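## Task

Find cables H and J. Each passes through the conduit and carries a letter tag at only one end. Insert the tag-free end of each one fully into the socket labelled with that cable's letter on the junction box's side face. Any plug sitting in a socket that is not its own offsets one correct plug. Both plugs must stay seated without the robot holding them. Afterwards release everything and move the grippers away.

## Robot and tools

Robot: two 7-joint Kinova Gen3 arms, left_arm and right_arm, each ending in a Robotiq 2F-85 two-finger gripper. The names are labels, not sides of an image. Bases in the scene frame: left_arm at (-0.027, +0.280, +0.195) m, right_arm at (-0.008, -0.397, +0.195) m, both slightly tilted. A metal frame behind the arms and any mounting plates are fixed obstacles.

Frame: one shared scene frame, origin on the table top midway between the arms, +x out over the table, +z up, left_arm on the +y side. Gripper axes: fingers point along the gripper's +z, and the pads close along its y. The reported end_effector_position is the point between the pads when closed; closed fingertips stick out about 19 mm past it (6 mm when fully open), and closing pushes the tips roughly 13 mm farther out, so allow that clearance above surfaces.

Row format (used by execute_actions and move): one flat list of 18 numbers covering both arms, always all 18 even if one arm is idle. Order: left x, y, z, qw, qx, qy, qz, left gripper position, left gripper speed, then the same nine for the right arm. x, y, z are an absolute target position in metres in the scene frame; the quaternion is the absolute target orientation, w first. Gripper position runs -1 to 1: +1 is fully open (85 mm), 0 is about 41 mm, about -0.8 brings the pads together, -1 closes until blocked. Gripper speed also -1 to 1 (about 20, 85, 150 mm/s at -1, 0, +1). To leave a gripper unchanged, resend its previous two numbers; 0 is a real command. To hold an orientation, resend the same quaternion every row rather than copying a drifted reported one. For an arm meant to stay still, resend its whole last reported pose and gripper numbers each call.

execute_actions(actions): a list of actions; each action is a table of up to 15 rows, one row per 1/30 s control step, and a short table repeats its final row to fill 15 steps. An empty list just returns the current state and images. An action is rejected for both arms if any target lies over 0.6 m from that gripper's current position along any of its own axes; a malformed action or a failing first action rejects the whole call.

move(target, speed, blocking): target is one 18-number row of absolute poses; each gripper follows a straight line to it, both finishing together, lasting 0.5 to 10 s. speed is the path top speed in m/s, 0.002 to 0.5 (default 0.25); rotation is capped at twice that in rad/s. Gripper numbers are applied at the start. Paths ignore obstacles and the other arm. With blocking=false you get a result after 0.5 s while motion continues; use wait(0) to check, and call wait or stop before sending new rows or moves. Faster moves and targets set deeper past a contact press harder.

wait(seconds): 0 to 10; lets the scene run with the last commands held. stop(): brakes a running move; needs stopping room, fingers keep moving. zoom_image(camera, region): enlarges part of the latest image; camera is cam_high, cam_low, cam_left_wrist or cam_right_wrist; region is [x0, y0, x1, y1] pixels from the top-left, at most 504 by 504. read_manual(section): only licence texts. finished_scene(scene): ends the current scene by its number and reports success; irreversible, so only call it once both plugs are seated, released and the grippers clear.

Control behaviour: each step the commanded pose is clipped to within 70 mm and 16 degrees of the measured pose, then solved by damped inverse kinematics, position before orientation. Far targets take several actions; after an action the arm stops at its last clipped pose. Elbows never go fully straight. Reported hand positions can be off, more at long reach.

Results: the state line lists each gripper's position and quaternion (wxyz). Hand target lines show the pose the controller is currently driving toward. A move: line gives the ending (done, off_target, moving, held, fault) and limits (paced = pose clipped; held = some steps blocked, after which the arm may jump fast), plus each gripper's remaining distance. HELD with an arm label in step readings marks a restrained step. A pose unreachable line means the clearance check altered or blocked that arm's command. position_measured_pct is about 50 minus 50 times the finger position, 0 when fully open; stopping below about 90 short of the command means something is held or in the way, around 90 means the pads touched each other or something very thin.

Gripping: set position -1 and keep sending it to grip firmly; open wider than the object to release; for a gentler hold, open then close to just under the object's width. Fingers re-close on their own if the object slips or is lost.

Faults and care: if joint torque reaches its limit (50.7 N m for the four larger joints, 31.9 N m for the three wrist joints, load included) that arm freezes for 10 s and drops the rest of the call. Holding loads heats motors: MOTOR HOT appears from 60 °C, and at 75 °C an OVER-TEMPERATURE FAULT lets the arm sag. Do not knock anything off the table, let the arms collide or press each other, drop cables, slam into the box, or push very hard. Loose objects may occasionally be nudged by outside disturbances. The robot keeps holding its last command while you are composing a reply.

Each tool is called after "Emit:" as name([rows], argument=value, ...), one row to a line, values as JSON.

## Session

Emit:
execute_actions(actions=[])

Scene clock: 0.00 s.
left_arm: end_effector_position=(+0.2421, -0.2872, +0.1259) position_measured_pct=0.0 end_effector_quat_wxyz=(+0.262, +0.836, +0.233, +0.421) | right_arm: end_effector_position=(+0.5461, -0.6001, +0.2056) position_measured_pct=0.0 end_effector_quat_wxyz=(+0.066, +0.492, -0.542, +0.678)
Joint positions: left_arm=[ 1.678  1.582 -0.498  1.356 -1.176  0.606  1.78 ] | right_arm=[-0.499  1.532  0.515  1.9    1.739  1.189  0.561]
Joint velocities: left_arm=[-0.     0.001  0.     0.     0.001  0.001  0.   ] | right_arm=[-0.001  0.    -0.    -0.    -0.001 -0.    -0.   ]
Hand target (left_arm): +0.242, -0.287, +0.126; +0.262, +0.836, +0.233, +0.421
Hand target (right_arm): +0.546, -0.600, +0.206; +0.066, +0.492, -0.542, +0.678
camera_calibration (this result's frames):
cam_left_wrist: T_world_to_cam=[[0.107562, -0.756894, 0.644626, -0.33192], [-0.510336, -0.598481, -0.617558, 0.0940831], [0.853222, -0.26255, -0.450644, -0.080923], [0, 0, 0, 1]] pos_world=[0.152761, -0.216168, 0.235598]
cam_right_wrist: T_world_to_cam=[[-0.636654, -0.393824, -0.663004, 0.245428], [0.503273, 0.439229, -0.744173, 0.194435], [0.584284, -0.807453, -0.0814359, -0.64276], [0, 0, 0, 1]] pos_world=[0.433953, -0.507745, 0.255069]

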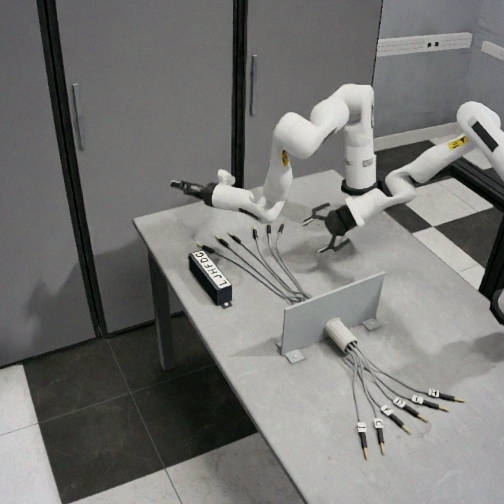

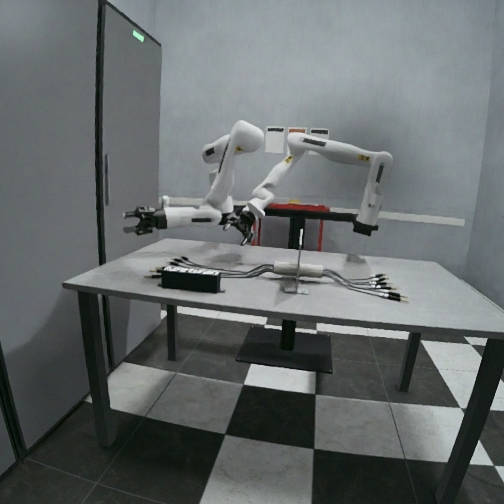

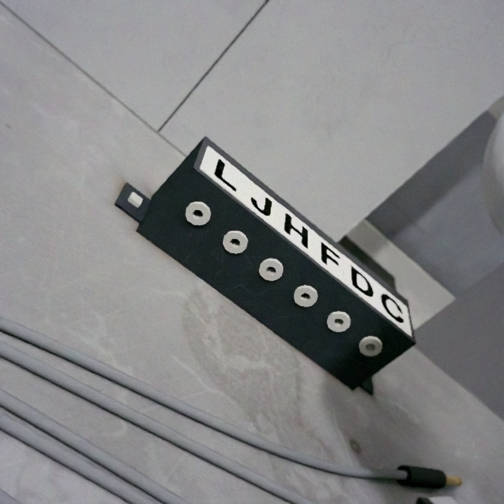

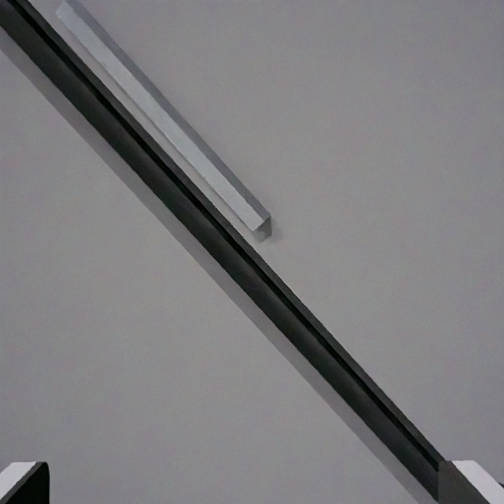

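Back the left arm out carefully first.

Emit:
move(target=[0.15,-0.08,0.27,0.262,0.836,0.233,0.421,1,0,0.5461,-0.6001,0.2056,0.066,0.492,-0.542,0.678,1,0], speed=0.2)

Emit:
move(target=[0.36,0.34,0.35,0,0.707,-0.707,0,-0.2,0,0.37,-0.40,0.42,0,0.707,-0.707,0,1,0])

Scene clock: 1.97 s.
left_arm: end_effector_position=(+0.1505, -0.0794, +0.2691) position_measured_pct=0.0 end_effector_quat_wxyz=(+0.261, +0.837, +0.233, +0.421) | right_arm: end_effector_position=(+0.5461, -0.6001, +0.2056) position_measured_pct=0.0 end_effector_quat_wxyz=(+0.066, +0.492, -0.542, +0.678)
Joint positions: left_arm=[ 2.131  1.189 -0.636  2.173 -1.386  0.455  2.201] | right_arm=[-0.499  1.532  0.515  1.9    1.739  1.189  0.562]
Joint velocities: left_arm=[ 0.003 -0.005  0.002  0.    -0.     0.    -0.   ] | right_arm=[ 0.     0.001  0.    -0.001  0.    -0.    -0.   ]
Hand target (left_arm): +0.150, -0.079, +0.269; +0.261, +0.837, +0.233, +0.421
Hand target (right_arm): +0.546, -0.600, +0.206; +0.066, +0.492, -0.542, +0.678
Off the commanded pose (left_arm): 0.001 m, 0 deg.
Off the commanded pose (right_arm): 0.000 m, 0 deg.
move: done
camera_calibration (this result's frames):
cam_left_wrist: T_world_to_cam=[[0.107948, -0.758652, 0.642491, -0.256681], [-0.51001, -0.597005, -0.619253, 0.260639], [0.853368, -0.26083, -0.451366, 0.116563], [0, 0, 0, 1]] pos_world=[0.0611654, -0.00872531, 0.378929]
cam_right_wrist: T_world_to_cam=[[-0.637107, -0.393604, -0.662699, 0.245771], [0.503096, 0.439017, -0.744418, 0.194476], [0.583942, -0.807675, -0.0816804, -0.642716], [0, 0, 0, 1]] pos_world=[0.434051, -0.507748, 0.255146]

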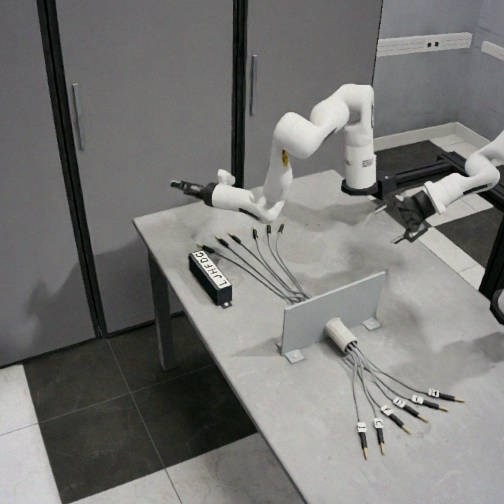

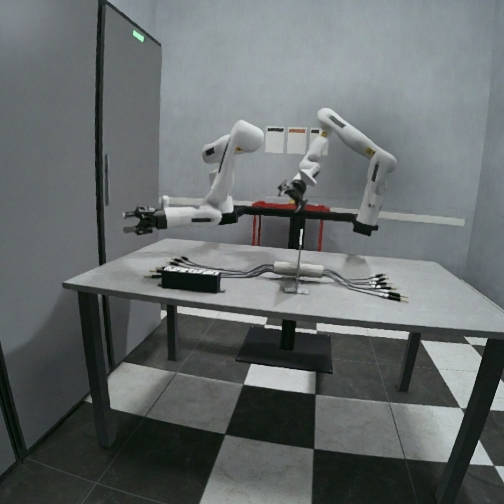

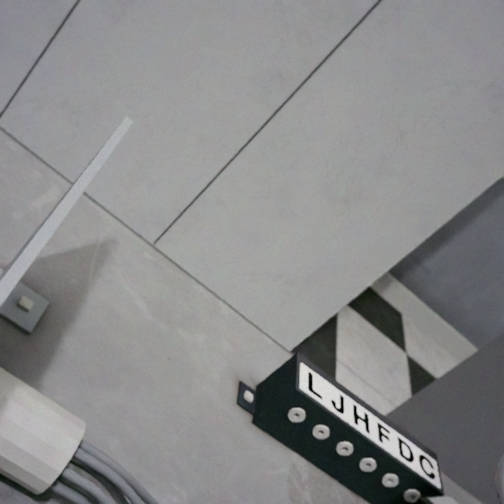

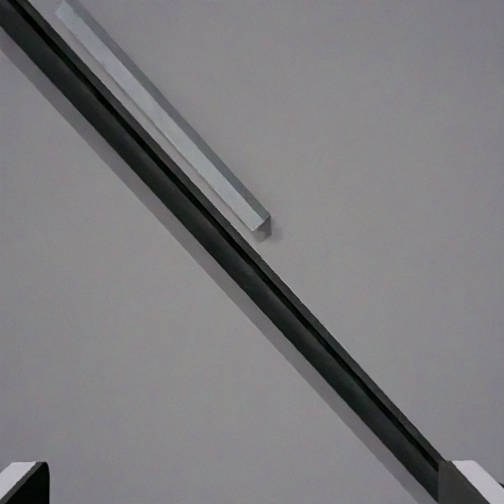

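Scene clock: 7.33 s.
left_arm: end_effector_position=(+0.3639, +0.3413, +0.3528) position_measured_pct=59.9 end_effector_quat_wxyz=(-0.003, +0.708, -0.707, +0.003) | right_arm: end_effector_position=(+0.3697, -0.3994, +0.4186) position_measured_pct=0.0 end_effector_quat_wxyz=(-0.001, -0.707, +0.707, +0.002)
Joint positions: left_arm=[-0.29   0.281  0.202  1.971 -3.45  -0.858  0.226] | right_arm=[-0.338  0.199  0.16   1.874  0.167  1.079  2.76 ]
Joint velocities: left_arm=[-0.003  0.004 -0.004 -0.001  0.002 -0.    -0.002] | right_arm=[-0.     0.001 -0.     0.001 -0.001 -0.001 -0.001]
Hand target (left_arm): +0.364, +0.341, +0.353; -0.003, +0.708, -0.706, +0.002
Hand target (right_arm): +0.370, -0.399, +0.419; +0.001, +0.707, -0.707, -0.002
Off the commanded pose (left_arm): 0.005 m, 0 deg.
Off the commanded pose (right_arm): 0.002 m, 0 deg.
move: off_target (left_arm); limits=paced
camera_calibration (this result's frames):
cam_left_wrist: T_world_to_cam=[[-0.998509, 0.0278152, 0.0469763, 0.32998], [0.026121, 0.998999, -0.0363011, -0.272995], [-0.0479391, -0.0350199, -0.998236, 0.525794], [0, 0, 0, 1]] pos_world=[0.361825, 0.281957, 0.499456]
cam_right_wrist: T_world_to_cam=[[-0.999748, -0.00727838, 0.0212517, 0.355569], [-0.00726283, 0.999973, 0.000808603, 0.454431], [-0.021257, 0.000654051, -0.999774, 0.57073], [0, 0, 0, 1]] pos_world=[0.370912, -0.452204, 0.562677]

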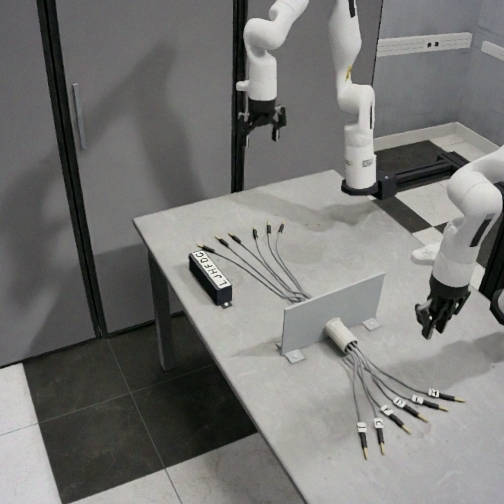

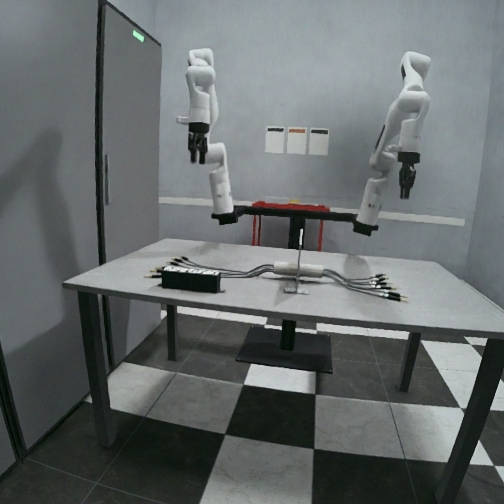

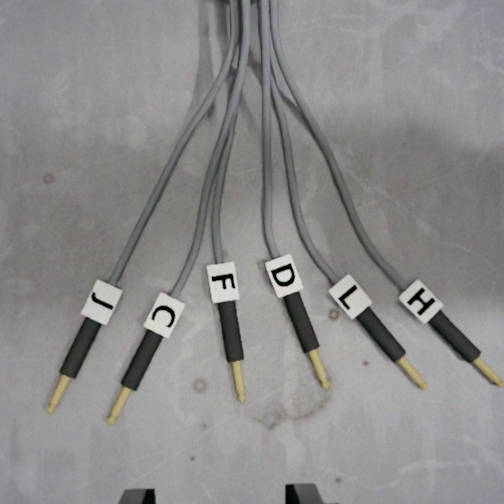

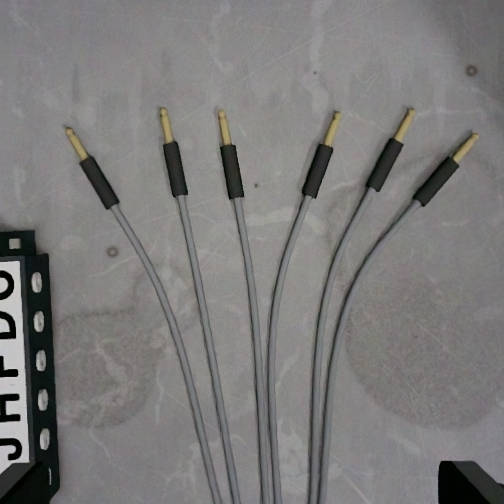

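Emit:
move(target=[0.464,0.333,0.06,0,0.515,-0.857,0,-0.1,0,0.37,-0.40,0.42,0,0.707,-0.707,0,1,0])

Scene clock: 9.33 s.
left_arm: end_effector_position=(+0.4649, +0.3327, +0.0599) position_measured_pct=54.8 end_effector_quat_wxyz=(+0.000, -0.516, +0.857, -0.000) | right_arm: end_effector_position=(+0.3700, -0.4000, +0.4200) position_measured_pct=0.0 end_effector_quat_wxyz=(+0.000, -0.707, +0.707, +0.000)
Joint positions: left_arm=[-0.272  1.036  0.088  1.722 -3.822 -0.39   0.041] | right_arm=[-0.341  0.195  0.159  1.874  0.172  1.08   2.756]
Joint velocities: left_arm=[-0.     0.002 -0.    -0.001 -0.    -0.    -0.   ] | right_arm=[ 0.     0.    -0.    -0.     0.001  0.001  0.   ]
Hand target (left_arm): +0.465, +0.333, +0.060; -0.000, -0.516, +0.857, -0.000
Hand target (right_arm): +0.370, -0.400, +0.420; -0.000, +0.707, -0.707, -0.000
Off the commanded pose (left_arm): 0.001 m, 0 deg.
Off the commanded pose (right_arm): 0.000 m, 0 deg.
move: done
camera_calibration (this result's frames):
cam_left_wrist: T_world_to_cam=[[-0.868152, 0.493372, 0.0538091, 0.228927], [0.491991, 0.869798, -0.0373698, -0.451258], [-0.0652403, -0.00596909, -0.997852, 0.236343], [0, 0, 0, 1]] pos_world=[0.436178, 0.280968, 0.206653]
cam_right_wrist: T_world_to_cam=[[-0.999821, -0.00819888, 0.017055, 0.357287], [-0.00823271, 0.999964, -0.00191438, 0.456548], [-0.0170387, -0.00205445, -0.999853, 0.569484], [0, 0, 0, 1]] pos_world=[0.370685, -0.452432, 0.56418]

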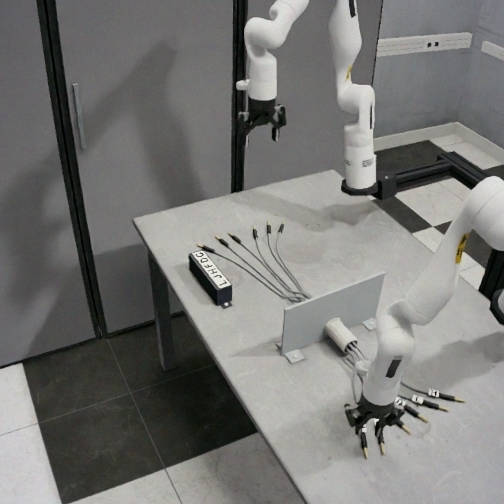

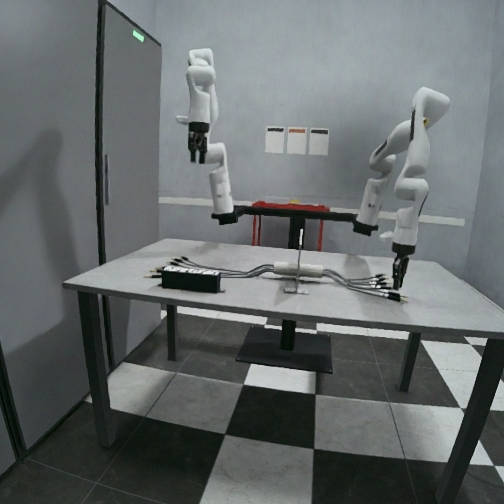

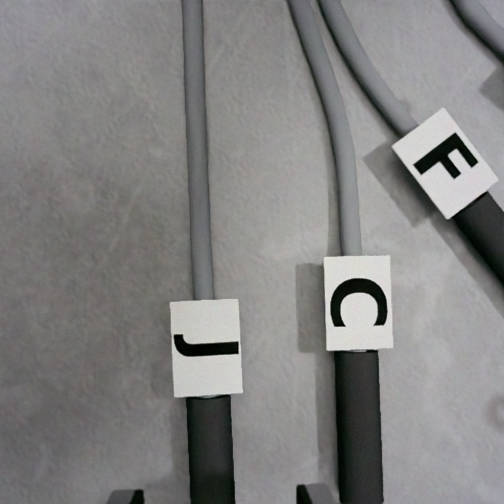

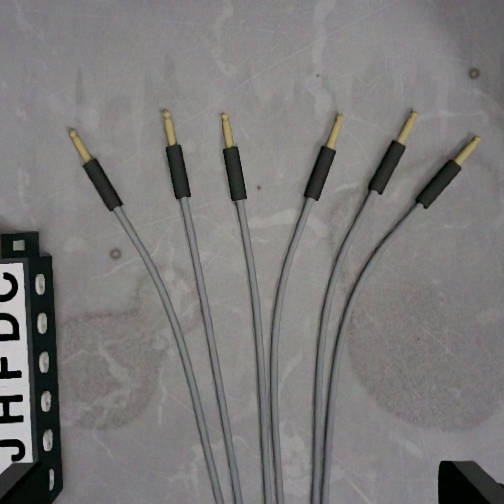

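Emit:
move(target=[0.467,0.332,0.022,0,0.515,-0.857,0,-0.2,0,0.37,-0.40,0.42,0,0.707,-0.707,0,1,0], speed=0.05)

Emit:
move(target=[0.467,0.332,0.022,0,0.515,-0.857,0,-1,0,0.37,-0.40,0.42,0,0.707,-0.707,0,1,0])

Emit:
move(target=[0.488,0.372,0.024,0,0.515,-0.857,0,-1,0,0.37,-0.40,0.42,0,0.707,-0.707,0,1,0], speed=0.06)

Emit:
move(target=[0.488,0.372,0.024,0,0.515,-0.857,0,-0.2,0,0.37,-0.40,0.42,0,0.707,-0.707,0,1,0])

Emit:
move(target=[0.48,0.372,0.07,0,0.515,-0.857,0,-0.2,0,0.37,-0.40,0.42,0,0.707,-0.707,0,1,0])

Emit:
move(target=[0.194,0.331,0.06,0,0.924,-0.383,0,-0.2,0,0.37,-0.40,0.42,0,0.707,-0.707,0,1,0])

Scene clock: 10.57 s.
left_arm: end_effector_position=(+0.4672, +0.3321, +0.0222) position_measured_pct=59.9 end_effector_quat_wxyz=(+0.000, -0.515, +0.857, -0.000) | right_arm: end_effector_position=(+0.3700, -0.4000, +0.4200) position_measured_pct=0.0 end_effector_quat_wxyz=(+0.000, -0.707, +0.707, -0.000)
Joint positions: left_arm=[-0.262  1.122  0.057  1.677 -3.838 -0.342  0.056] | right_arm=[-0.341  0.195  0.159  1.874  0.172  1.08   2.756]
Joint velocities: left_arm=[ 0.001  0.002  0.001 -0.001 -0.     0.     0.   ] | right_arm=[-0.001  0.     0.    -0.001 -0.001 -0.001  0.   ]
Hand target (left_arm): +0.467, +0.332, +0.022; -0.000, -0.515, +0.857, -0.000
Hand target (right_arm): +0.370, -0.400, +0.420; +0.000, +0.707, -0.707, -0.000
Off the commanded pose (left_arm): 0.000 m, 0 deg.
Off the commanded pose (right_arm): 0.000 m, 0 deg.
move: done
camera_calibration (this result's frames):
cam_left_wrist: T_world_to_cam=[[-0.867727, 0.494058, 0.0543754, 0.23281], [0.492702, 0.869413, -0.0369576, -0.453454], [-0.0655339, -0.00527827, -0.997836, 0.198747], [0, 0, 0, 1]] pos_world=[0.438458, 0.280266, 0.1689]
cam_right_wrist: T_world_to_cam=[[-0.999821, -0.00819558, 0.0170511, 0.357291], [-0.00822949, 0.999964, -0.00191957, 0.456547], [-0.0170348, -0.00205955, -0.999853, 0.569485], [0, 0, 0, 1]] pos_world=[0.370686, -0.45243, 0.564185]

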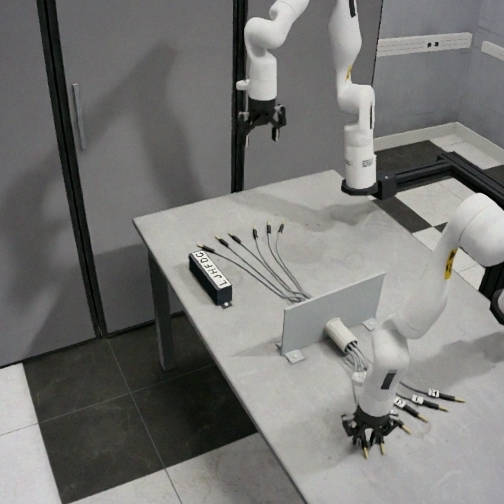

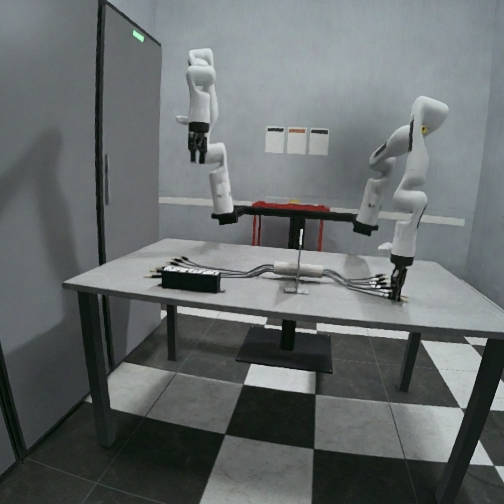

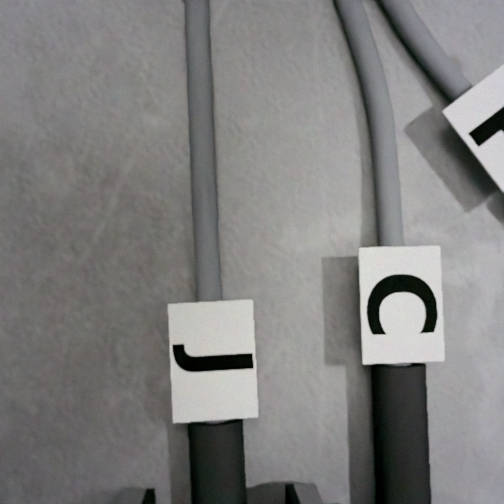

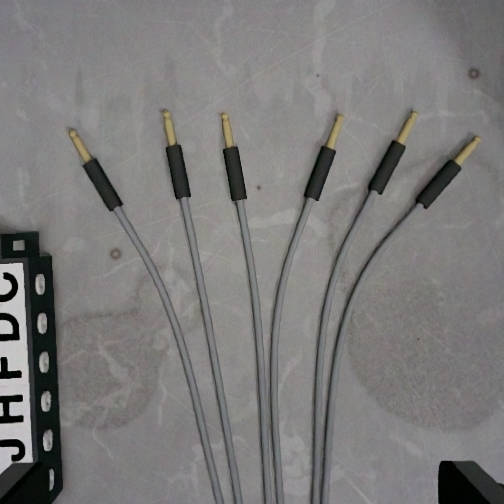

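Scene clock: 11.27 s.
left_arm: end_effector_position=(+0.4672, +0.3320, +0.0225) position_measured_pct=82.9 end_effector_quat_wxyz=(+0.000, -0.515, +0.857, -0.000) | right_arm: end_effector_position=(+0.3700, -0.4000, +0.4200) position_measured_pct=0.0 end_effector_quat_wxyz=(+0.000, -0.707, +0.707, -0.000)
Joint positions: left_arm=[-0.262  1.121  0.057  1.677 -3.838 -0.342  0.056] | right_arm=[-0.341  0.195  0.159  1.874  0.172  1.08   2.756]
Joint velocities: left_arm=[ 0.    -0.001 -0.001 -0.     0.     0.001  0.   ] | right_arm=[-0.001  0.     0.001  0.     0.     0.001 -0.001]
Hand target (left_arm): +0.467, +0.332, +0.022; -0.000, -0.515, +0.857, -0.000
Hand target (right_arm): +0.370, -0.400, +0.420; +0.000, +0.707, -0.707, -0.000
Off the commanded pose (left_arm): 0.001 m, 0 deg.
Off the commanded pose (right_arm): 0.000 m, 0 deg.
move: done
camera_calibration (this result's frames):
cam_left_wrist: T_world_to_cam=[[-0.867603, 0.494269, 0.0544291, 0.232654], [0.492926, 0.869294, -0.0367537, -0.453473], [-0.0654811, -0.00505806, -0.997841, 0.198966], [0, 0, 0, 1]] pos_world=[0.438409, 0.280214, 0.169207]
cam_right_wrist: T_world_to_cam=[[-0.999821, -0.00819558, 0.0170511, 0.357291], [-0.0082295, 0.999964, -0.00191968, 0.456547], [-0.0170347, -0.00205965, -0.999853, 0.569485], [0, 0, 0, 1]] pos_world=[0.370686, -0.45243, 0.564185]

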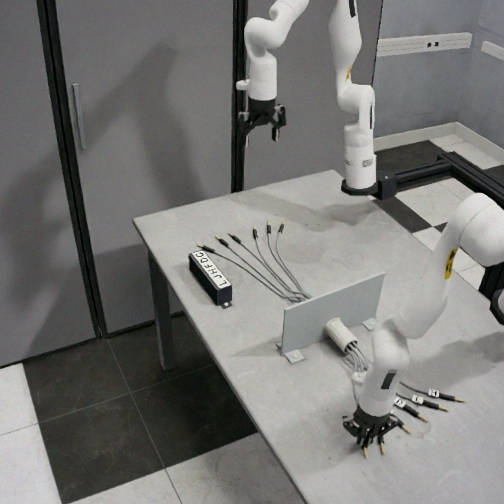

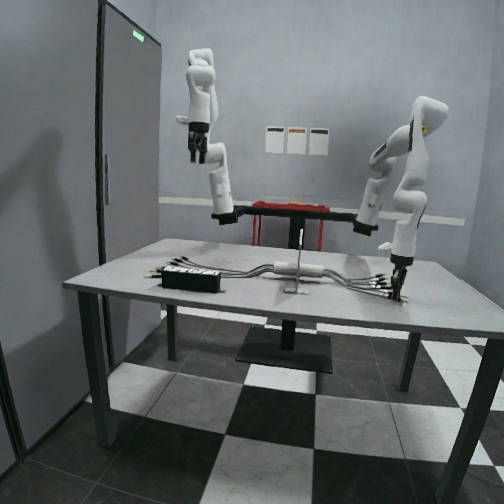

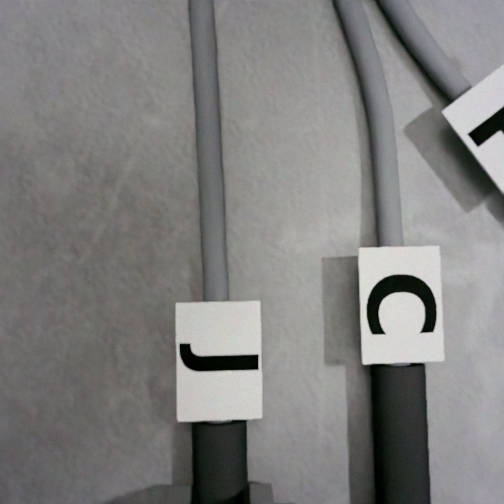

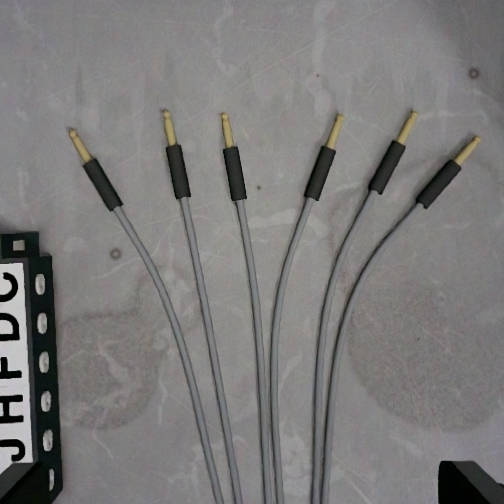

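Scene clock: 12.33 s.
left_arm: end_effector_position=(+0.4879, +0.3715, +0.0240) position_measured_pct=82.9 end_effector_quat_wxyz=(-0.000, -0.515, +0.857, +0.000) | right_arm: end_effector_position=(+0.3700, -0.4000, +0.4200) position_measured_pct=0.0 end_effector_quat_wxyz=(+0.000, -0.707, +0.707, -0.000)
Joint positions: left_arm=[-0.37   1.125  0.119  1.596 -3.839 -0.422 -0.047] | right_arm=[-0.341  0.195  0.159  1.874  0.172  1.08   2.756]
Joint velocities: left_arm=[-0.006  0.001  0.001 -0.002  0.003 -0.002 -0.003] | right_arm=[ 0.001 -0.     0.    -0.001  0.001 -0.002  0.001]
Hand target (left_arm): +0.488, +0.372, +0.024; +0.000, -0.515, +0.857, +0.000
Hand target (right_arm): +0.370, -0.400, +0.420; +0.000, +0.707, -0.707, -0.000
Off the commanded pose (left_arm): 0.000 m, 0 deg.
Off the commanded pose (right_arm): 0.000 m, 0 deg.
move: done
camera_calibration (this result's frames):
cam_left_wrist: T_world_to_cam=[[-0.867275, 0.494798, 0.0548588, 0.230654], [0.493413, 0.868992, -0.0373743, -0.498082], [-0.0661645, -0.00534573, -0.997794, 0.202534], [0, 0, 0, 1]] pos_world=[0.459201, 0.319785, 0.170818]
cam_right_wrist: T_world_to_cam=[[-0.999821, -0.0081956, 0.0170513, 0.357291], [-0.00822952, 0.999964, -0.00191962, 0.456547], [-0.017035, -0.00205961, -0.999853, 0.569485], [0, 0, 0, 1]] pos_world=[0.370686, -0.45243, 0.564185]

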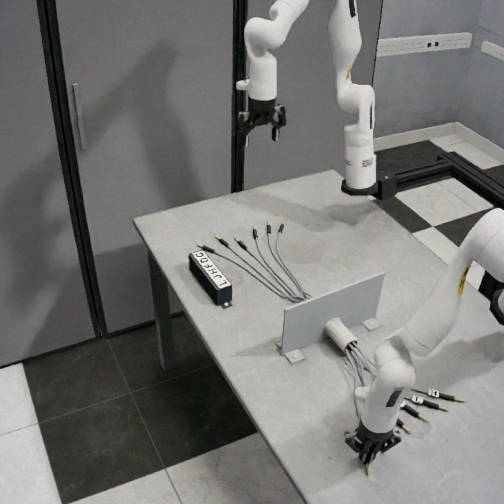

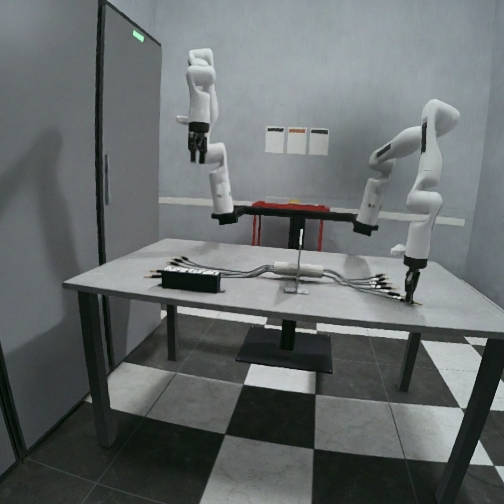

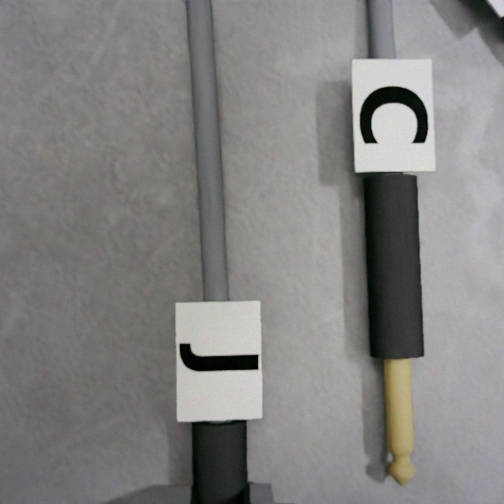

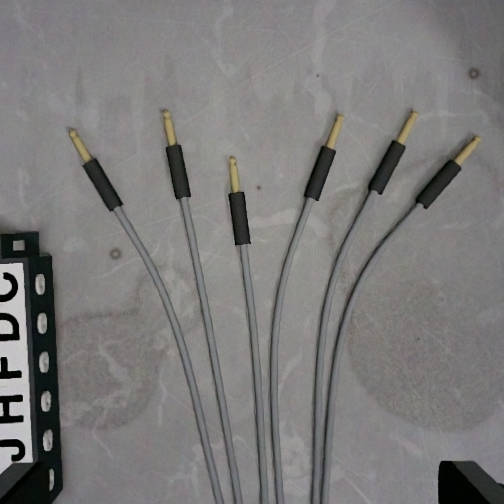

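Scene clock: 13.03 s.
left_arm: end_effector_position=(+0.4880, +0.3720, +0.0240) position_measured_pct=59.9 end_effector_quat_wxyz=(+0.000, -0.515, +0.857, -0.000) | right_arm: end_effector_position=(+0.3700, -0.4000, +0.4200) position_measured_pct=0.0 end_effector_quat_wxyz=(+0.000, -0.707, +0.707, -0.000)
Joint positions: left_arm=[-0.371  1.125  0.119  1.596 -3.839 -0.422 -0.047] | right_arm=[-0.341  0.195  0.159  1.874  0.172  1.08   2.756]
Joint velocities: left_arm=[-0.     0.     0.001  0.     0.    -0.     0.   ] | right_arm=[-0.001 -0.     0.001 -0.001  0.    -0.002  0.   ]
Hand target (left_arm): +0.488, +0.372, +0.024; +0.000, -0.515, +0.857, +0.000
Hand target (right_arm): +0.370, -0.400, +0.420; +0.000, +0.707, -0.707, -0.000
Off the commanded pose (left_arm): 0.000 m, 0 deg.
Off the commanded pose (right_arm): 0.000 m, 0 deg.
move: done
camera_calibration (this result's frames):
cam_left_wrist: T_world_to_cam=[[-0.867586, 0.494272, 0.0546712, 0.230866], [0.492906, 0.869291, -0.0370944, -0.49841], [-0.0658599, -0.00523486, -0.997815, 0.202306], [0, 0, 0, 1]] pos_world=[0.459289, 0.320211, 0.170754]
cam_right_wrist: T_world_to_cam=[[-0.999821, -0.00819551, 0.0170514, 0.357291], [-0.00822943, 0.999964, -0.00191957, 0.456547], [-0.017035, -0.00205955, -0.999853, 0.569485], [0, 0, 0, 1]] pos_world=[0.370686, -0.45243, 0.564185]

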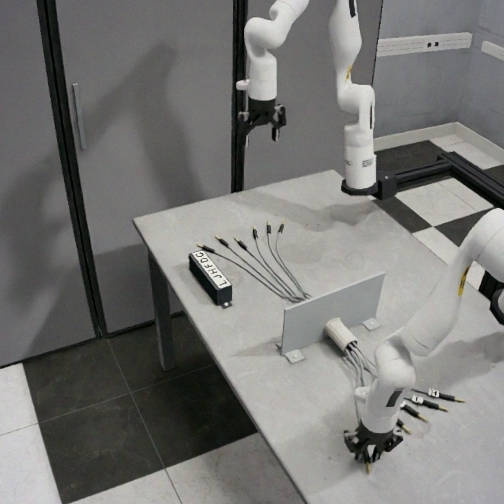

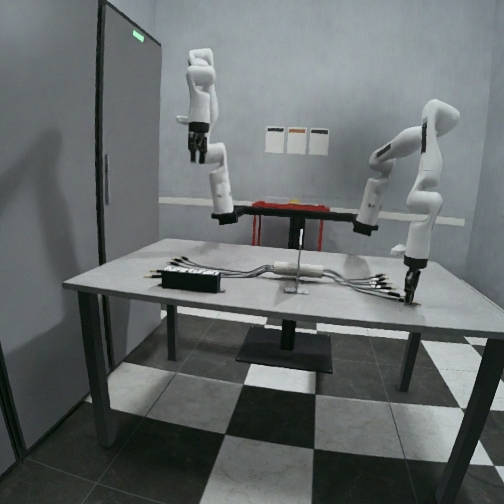

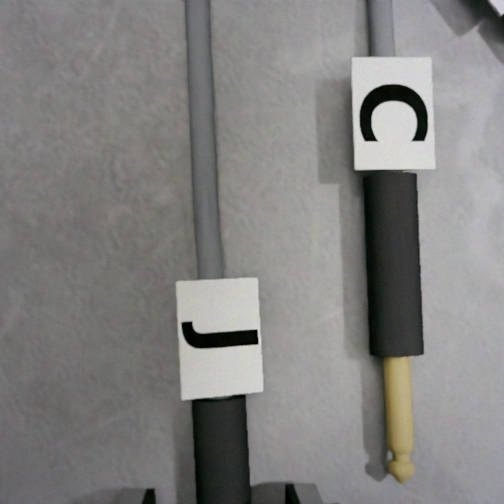

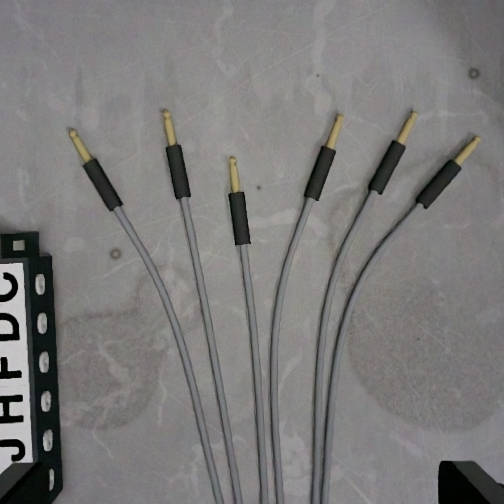

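Scene clock: 13.83 s.
left_arm: end_effector_position=(+0.4798, +0.3719, +0.0698) position_measured_pct=59.9 end_effector_quat_wxyz=(-0.000, -0.515, +0.857, +0.000) | right_arm: end_effector_position=(+0.3700, -0.4000, +0.4200) position_measured_pct=0.0 end_effector_quat_wxyz=(+0.000, -0.707, +0.707, -0.000)
Joint positions: left_arm=[-0.376  1.02   0.146  1.668 -3.821 -0.463 -0.056] | right_arm=[-0.341  0.195  0.159  1.874  0.172  1.08   2.756]
Joint velocities: left_arm=[-0.001 -0.006  0.001  0.001  0.    -0.     0.   ] | right_arm=[ 0.001  0.001  0.     0.001  0.001 -0.001  0.   ]
Hand target (left_arm): +0.480, +0.372, +0.070; +0.000, -0.515, +0.857, +0.000
Hand target (right_arm): +0.370, -0.400, +0.420; +0.000, +0.707, -0.707, -0.000
Off the commanded pose (left_arm): 0.000 m, 0 deg.
Off the commanded pose (right_arm): 0.000 m, 0 deg.
move: done
camera_calibration (this result's frames):
cam_left_wrist: T_world_to_cam=[[-0.867391, 0.494574, 0.0550412, 0.221033], [0.493188, 0.86912, -0.0373734, -0.492601], [-0.0663213, -0.0052717, -0.997784, 0.24765], [0, 0, 0, 1]] pos_world=[0.451091, 0.320118, 0.216525]
cam_right_wrist: T_world_to_cam=[[-0.999821, -0.00819561, 0.0170513, 0.357291], [-0.00822952, 0.999964, -0.00191981, 0.456547], [-0.017035, -0.00205979, -0.999853, 0.569485], [0, 0, 0, 1]] pos_world=[0.370686, -0.45243, 0.564185]

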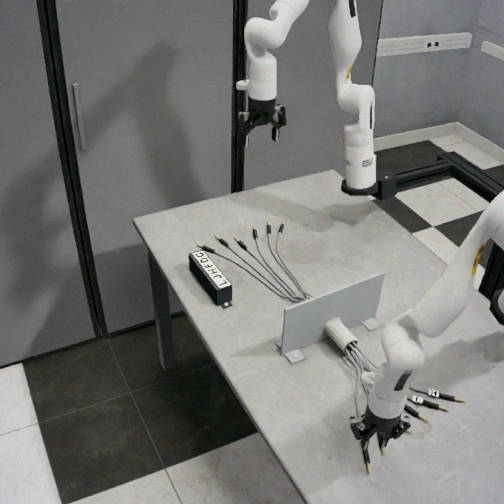

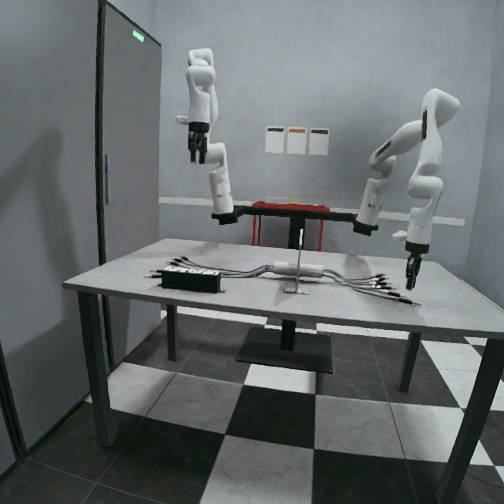

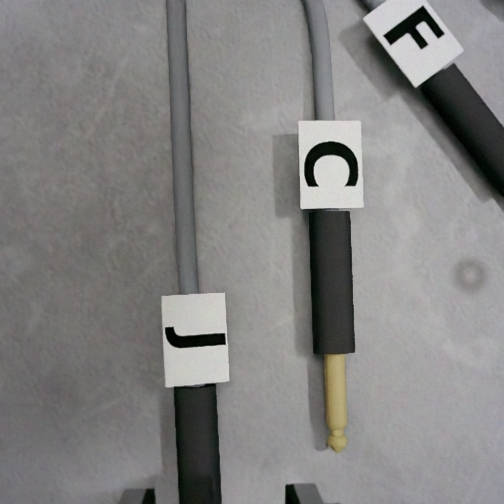

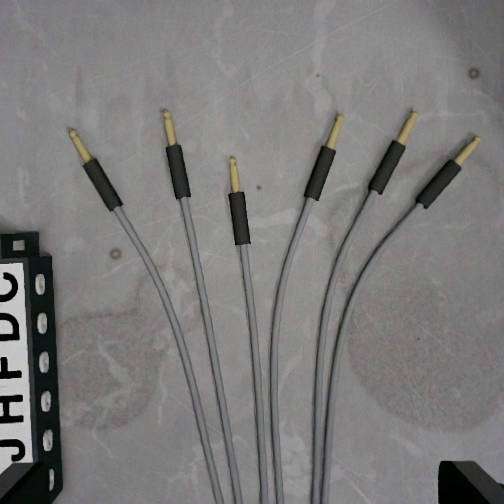

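Scene clock: 16.80 s.
left_arm: end_effector_position=(+0.1940, +0.3306, +0.0587) position_measured_pct=59.9 end_effector_quat_wxyz=(+0.001, +0.924, -0.383, +0.001) | right_arm: end_effector_position=(+0.3700, -0.4000, +0.4200) position_measured_pct=0.0 end_effector_quat_wxyz=(+0.000, -0.707, +0.707, -0.000)
Joint positions: left_arm=[-0.127  1.16  -0.252  2.568 -3.252  0.651  0.777] | right_arm=[-0.341  0.195  0.159  1.874  0.172  1.08   2.756]
Joint velocities: left_arm=[-0.003  0.012  0.001  0.004 -0.     0.009  0.001] | right_arm=[-0.001 -0.     0.    -0.    -0.    -0.001  0.   ]
Hand target (left_arm): +0.193, +0.331, +0.058; +0.001, +0.924, -0.383, +0.000
Hand target (right_arm): +0.370, -0.400, +0.420; +0.000, +0.707, -0.707, -0.000
Off the commanded pose (left_arm): 0.001 m, 0 deg.
Off the commanded pose (right_arm): 0.000 m, 0 deg.
move: done
camera_calibration (this result's frames):
cam_left_wrist: T_world_to_cam=[[-0.727438, -0.683846, 0.0564682, 0.356571], [-0.686028, 0.726513, -0.0393049, -0.0401802], [-0.0141463, -0.0673306, -0.99763, 0.227806], [0, 0, 0, 1]] pos_world=[0.235041, 0.288369, 0.205552]
cam_right_wrist: T_world_to_cam=[[-0.999821, -0.00819596, 0.0170512, 0.357291], [-0.00822987, 0.999964, -0.00191967, 0.456547], [-0.0170348, -0.00205965, -0.999853, 0.569485], [0, 0, 0, 1]] pos_world=[0.370686, -0.45243, 0.564185]

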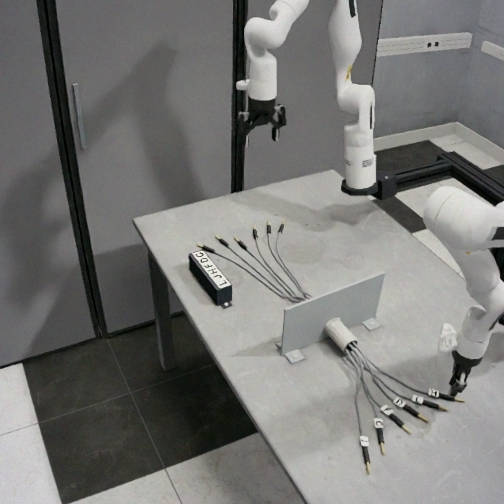

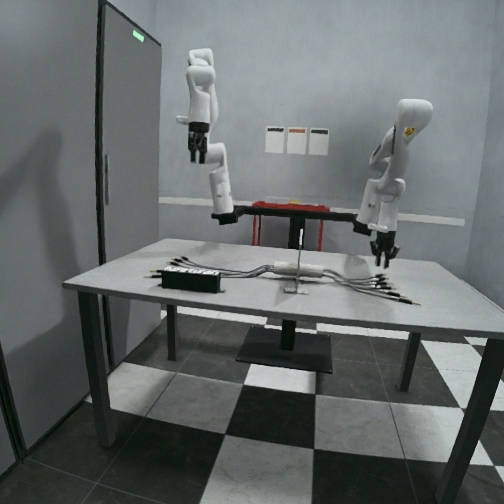

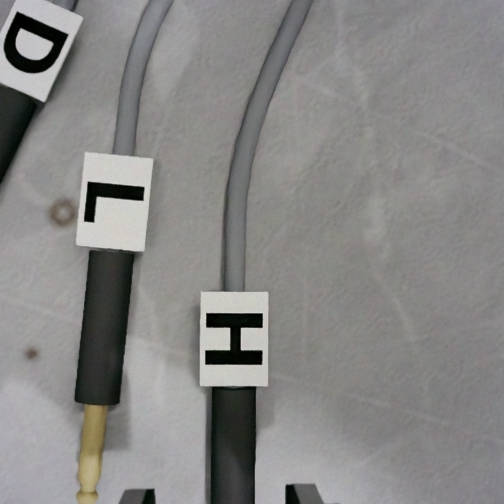

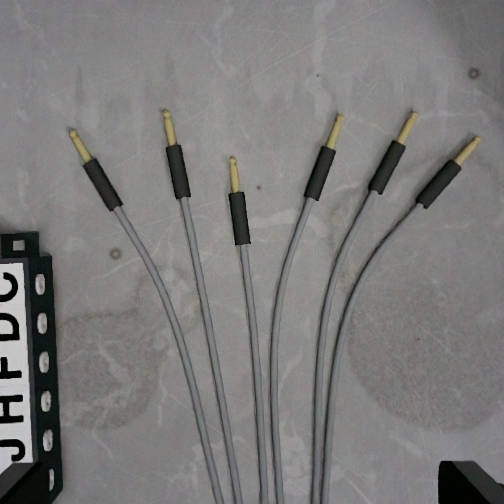

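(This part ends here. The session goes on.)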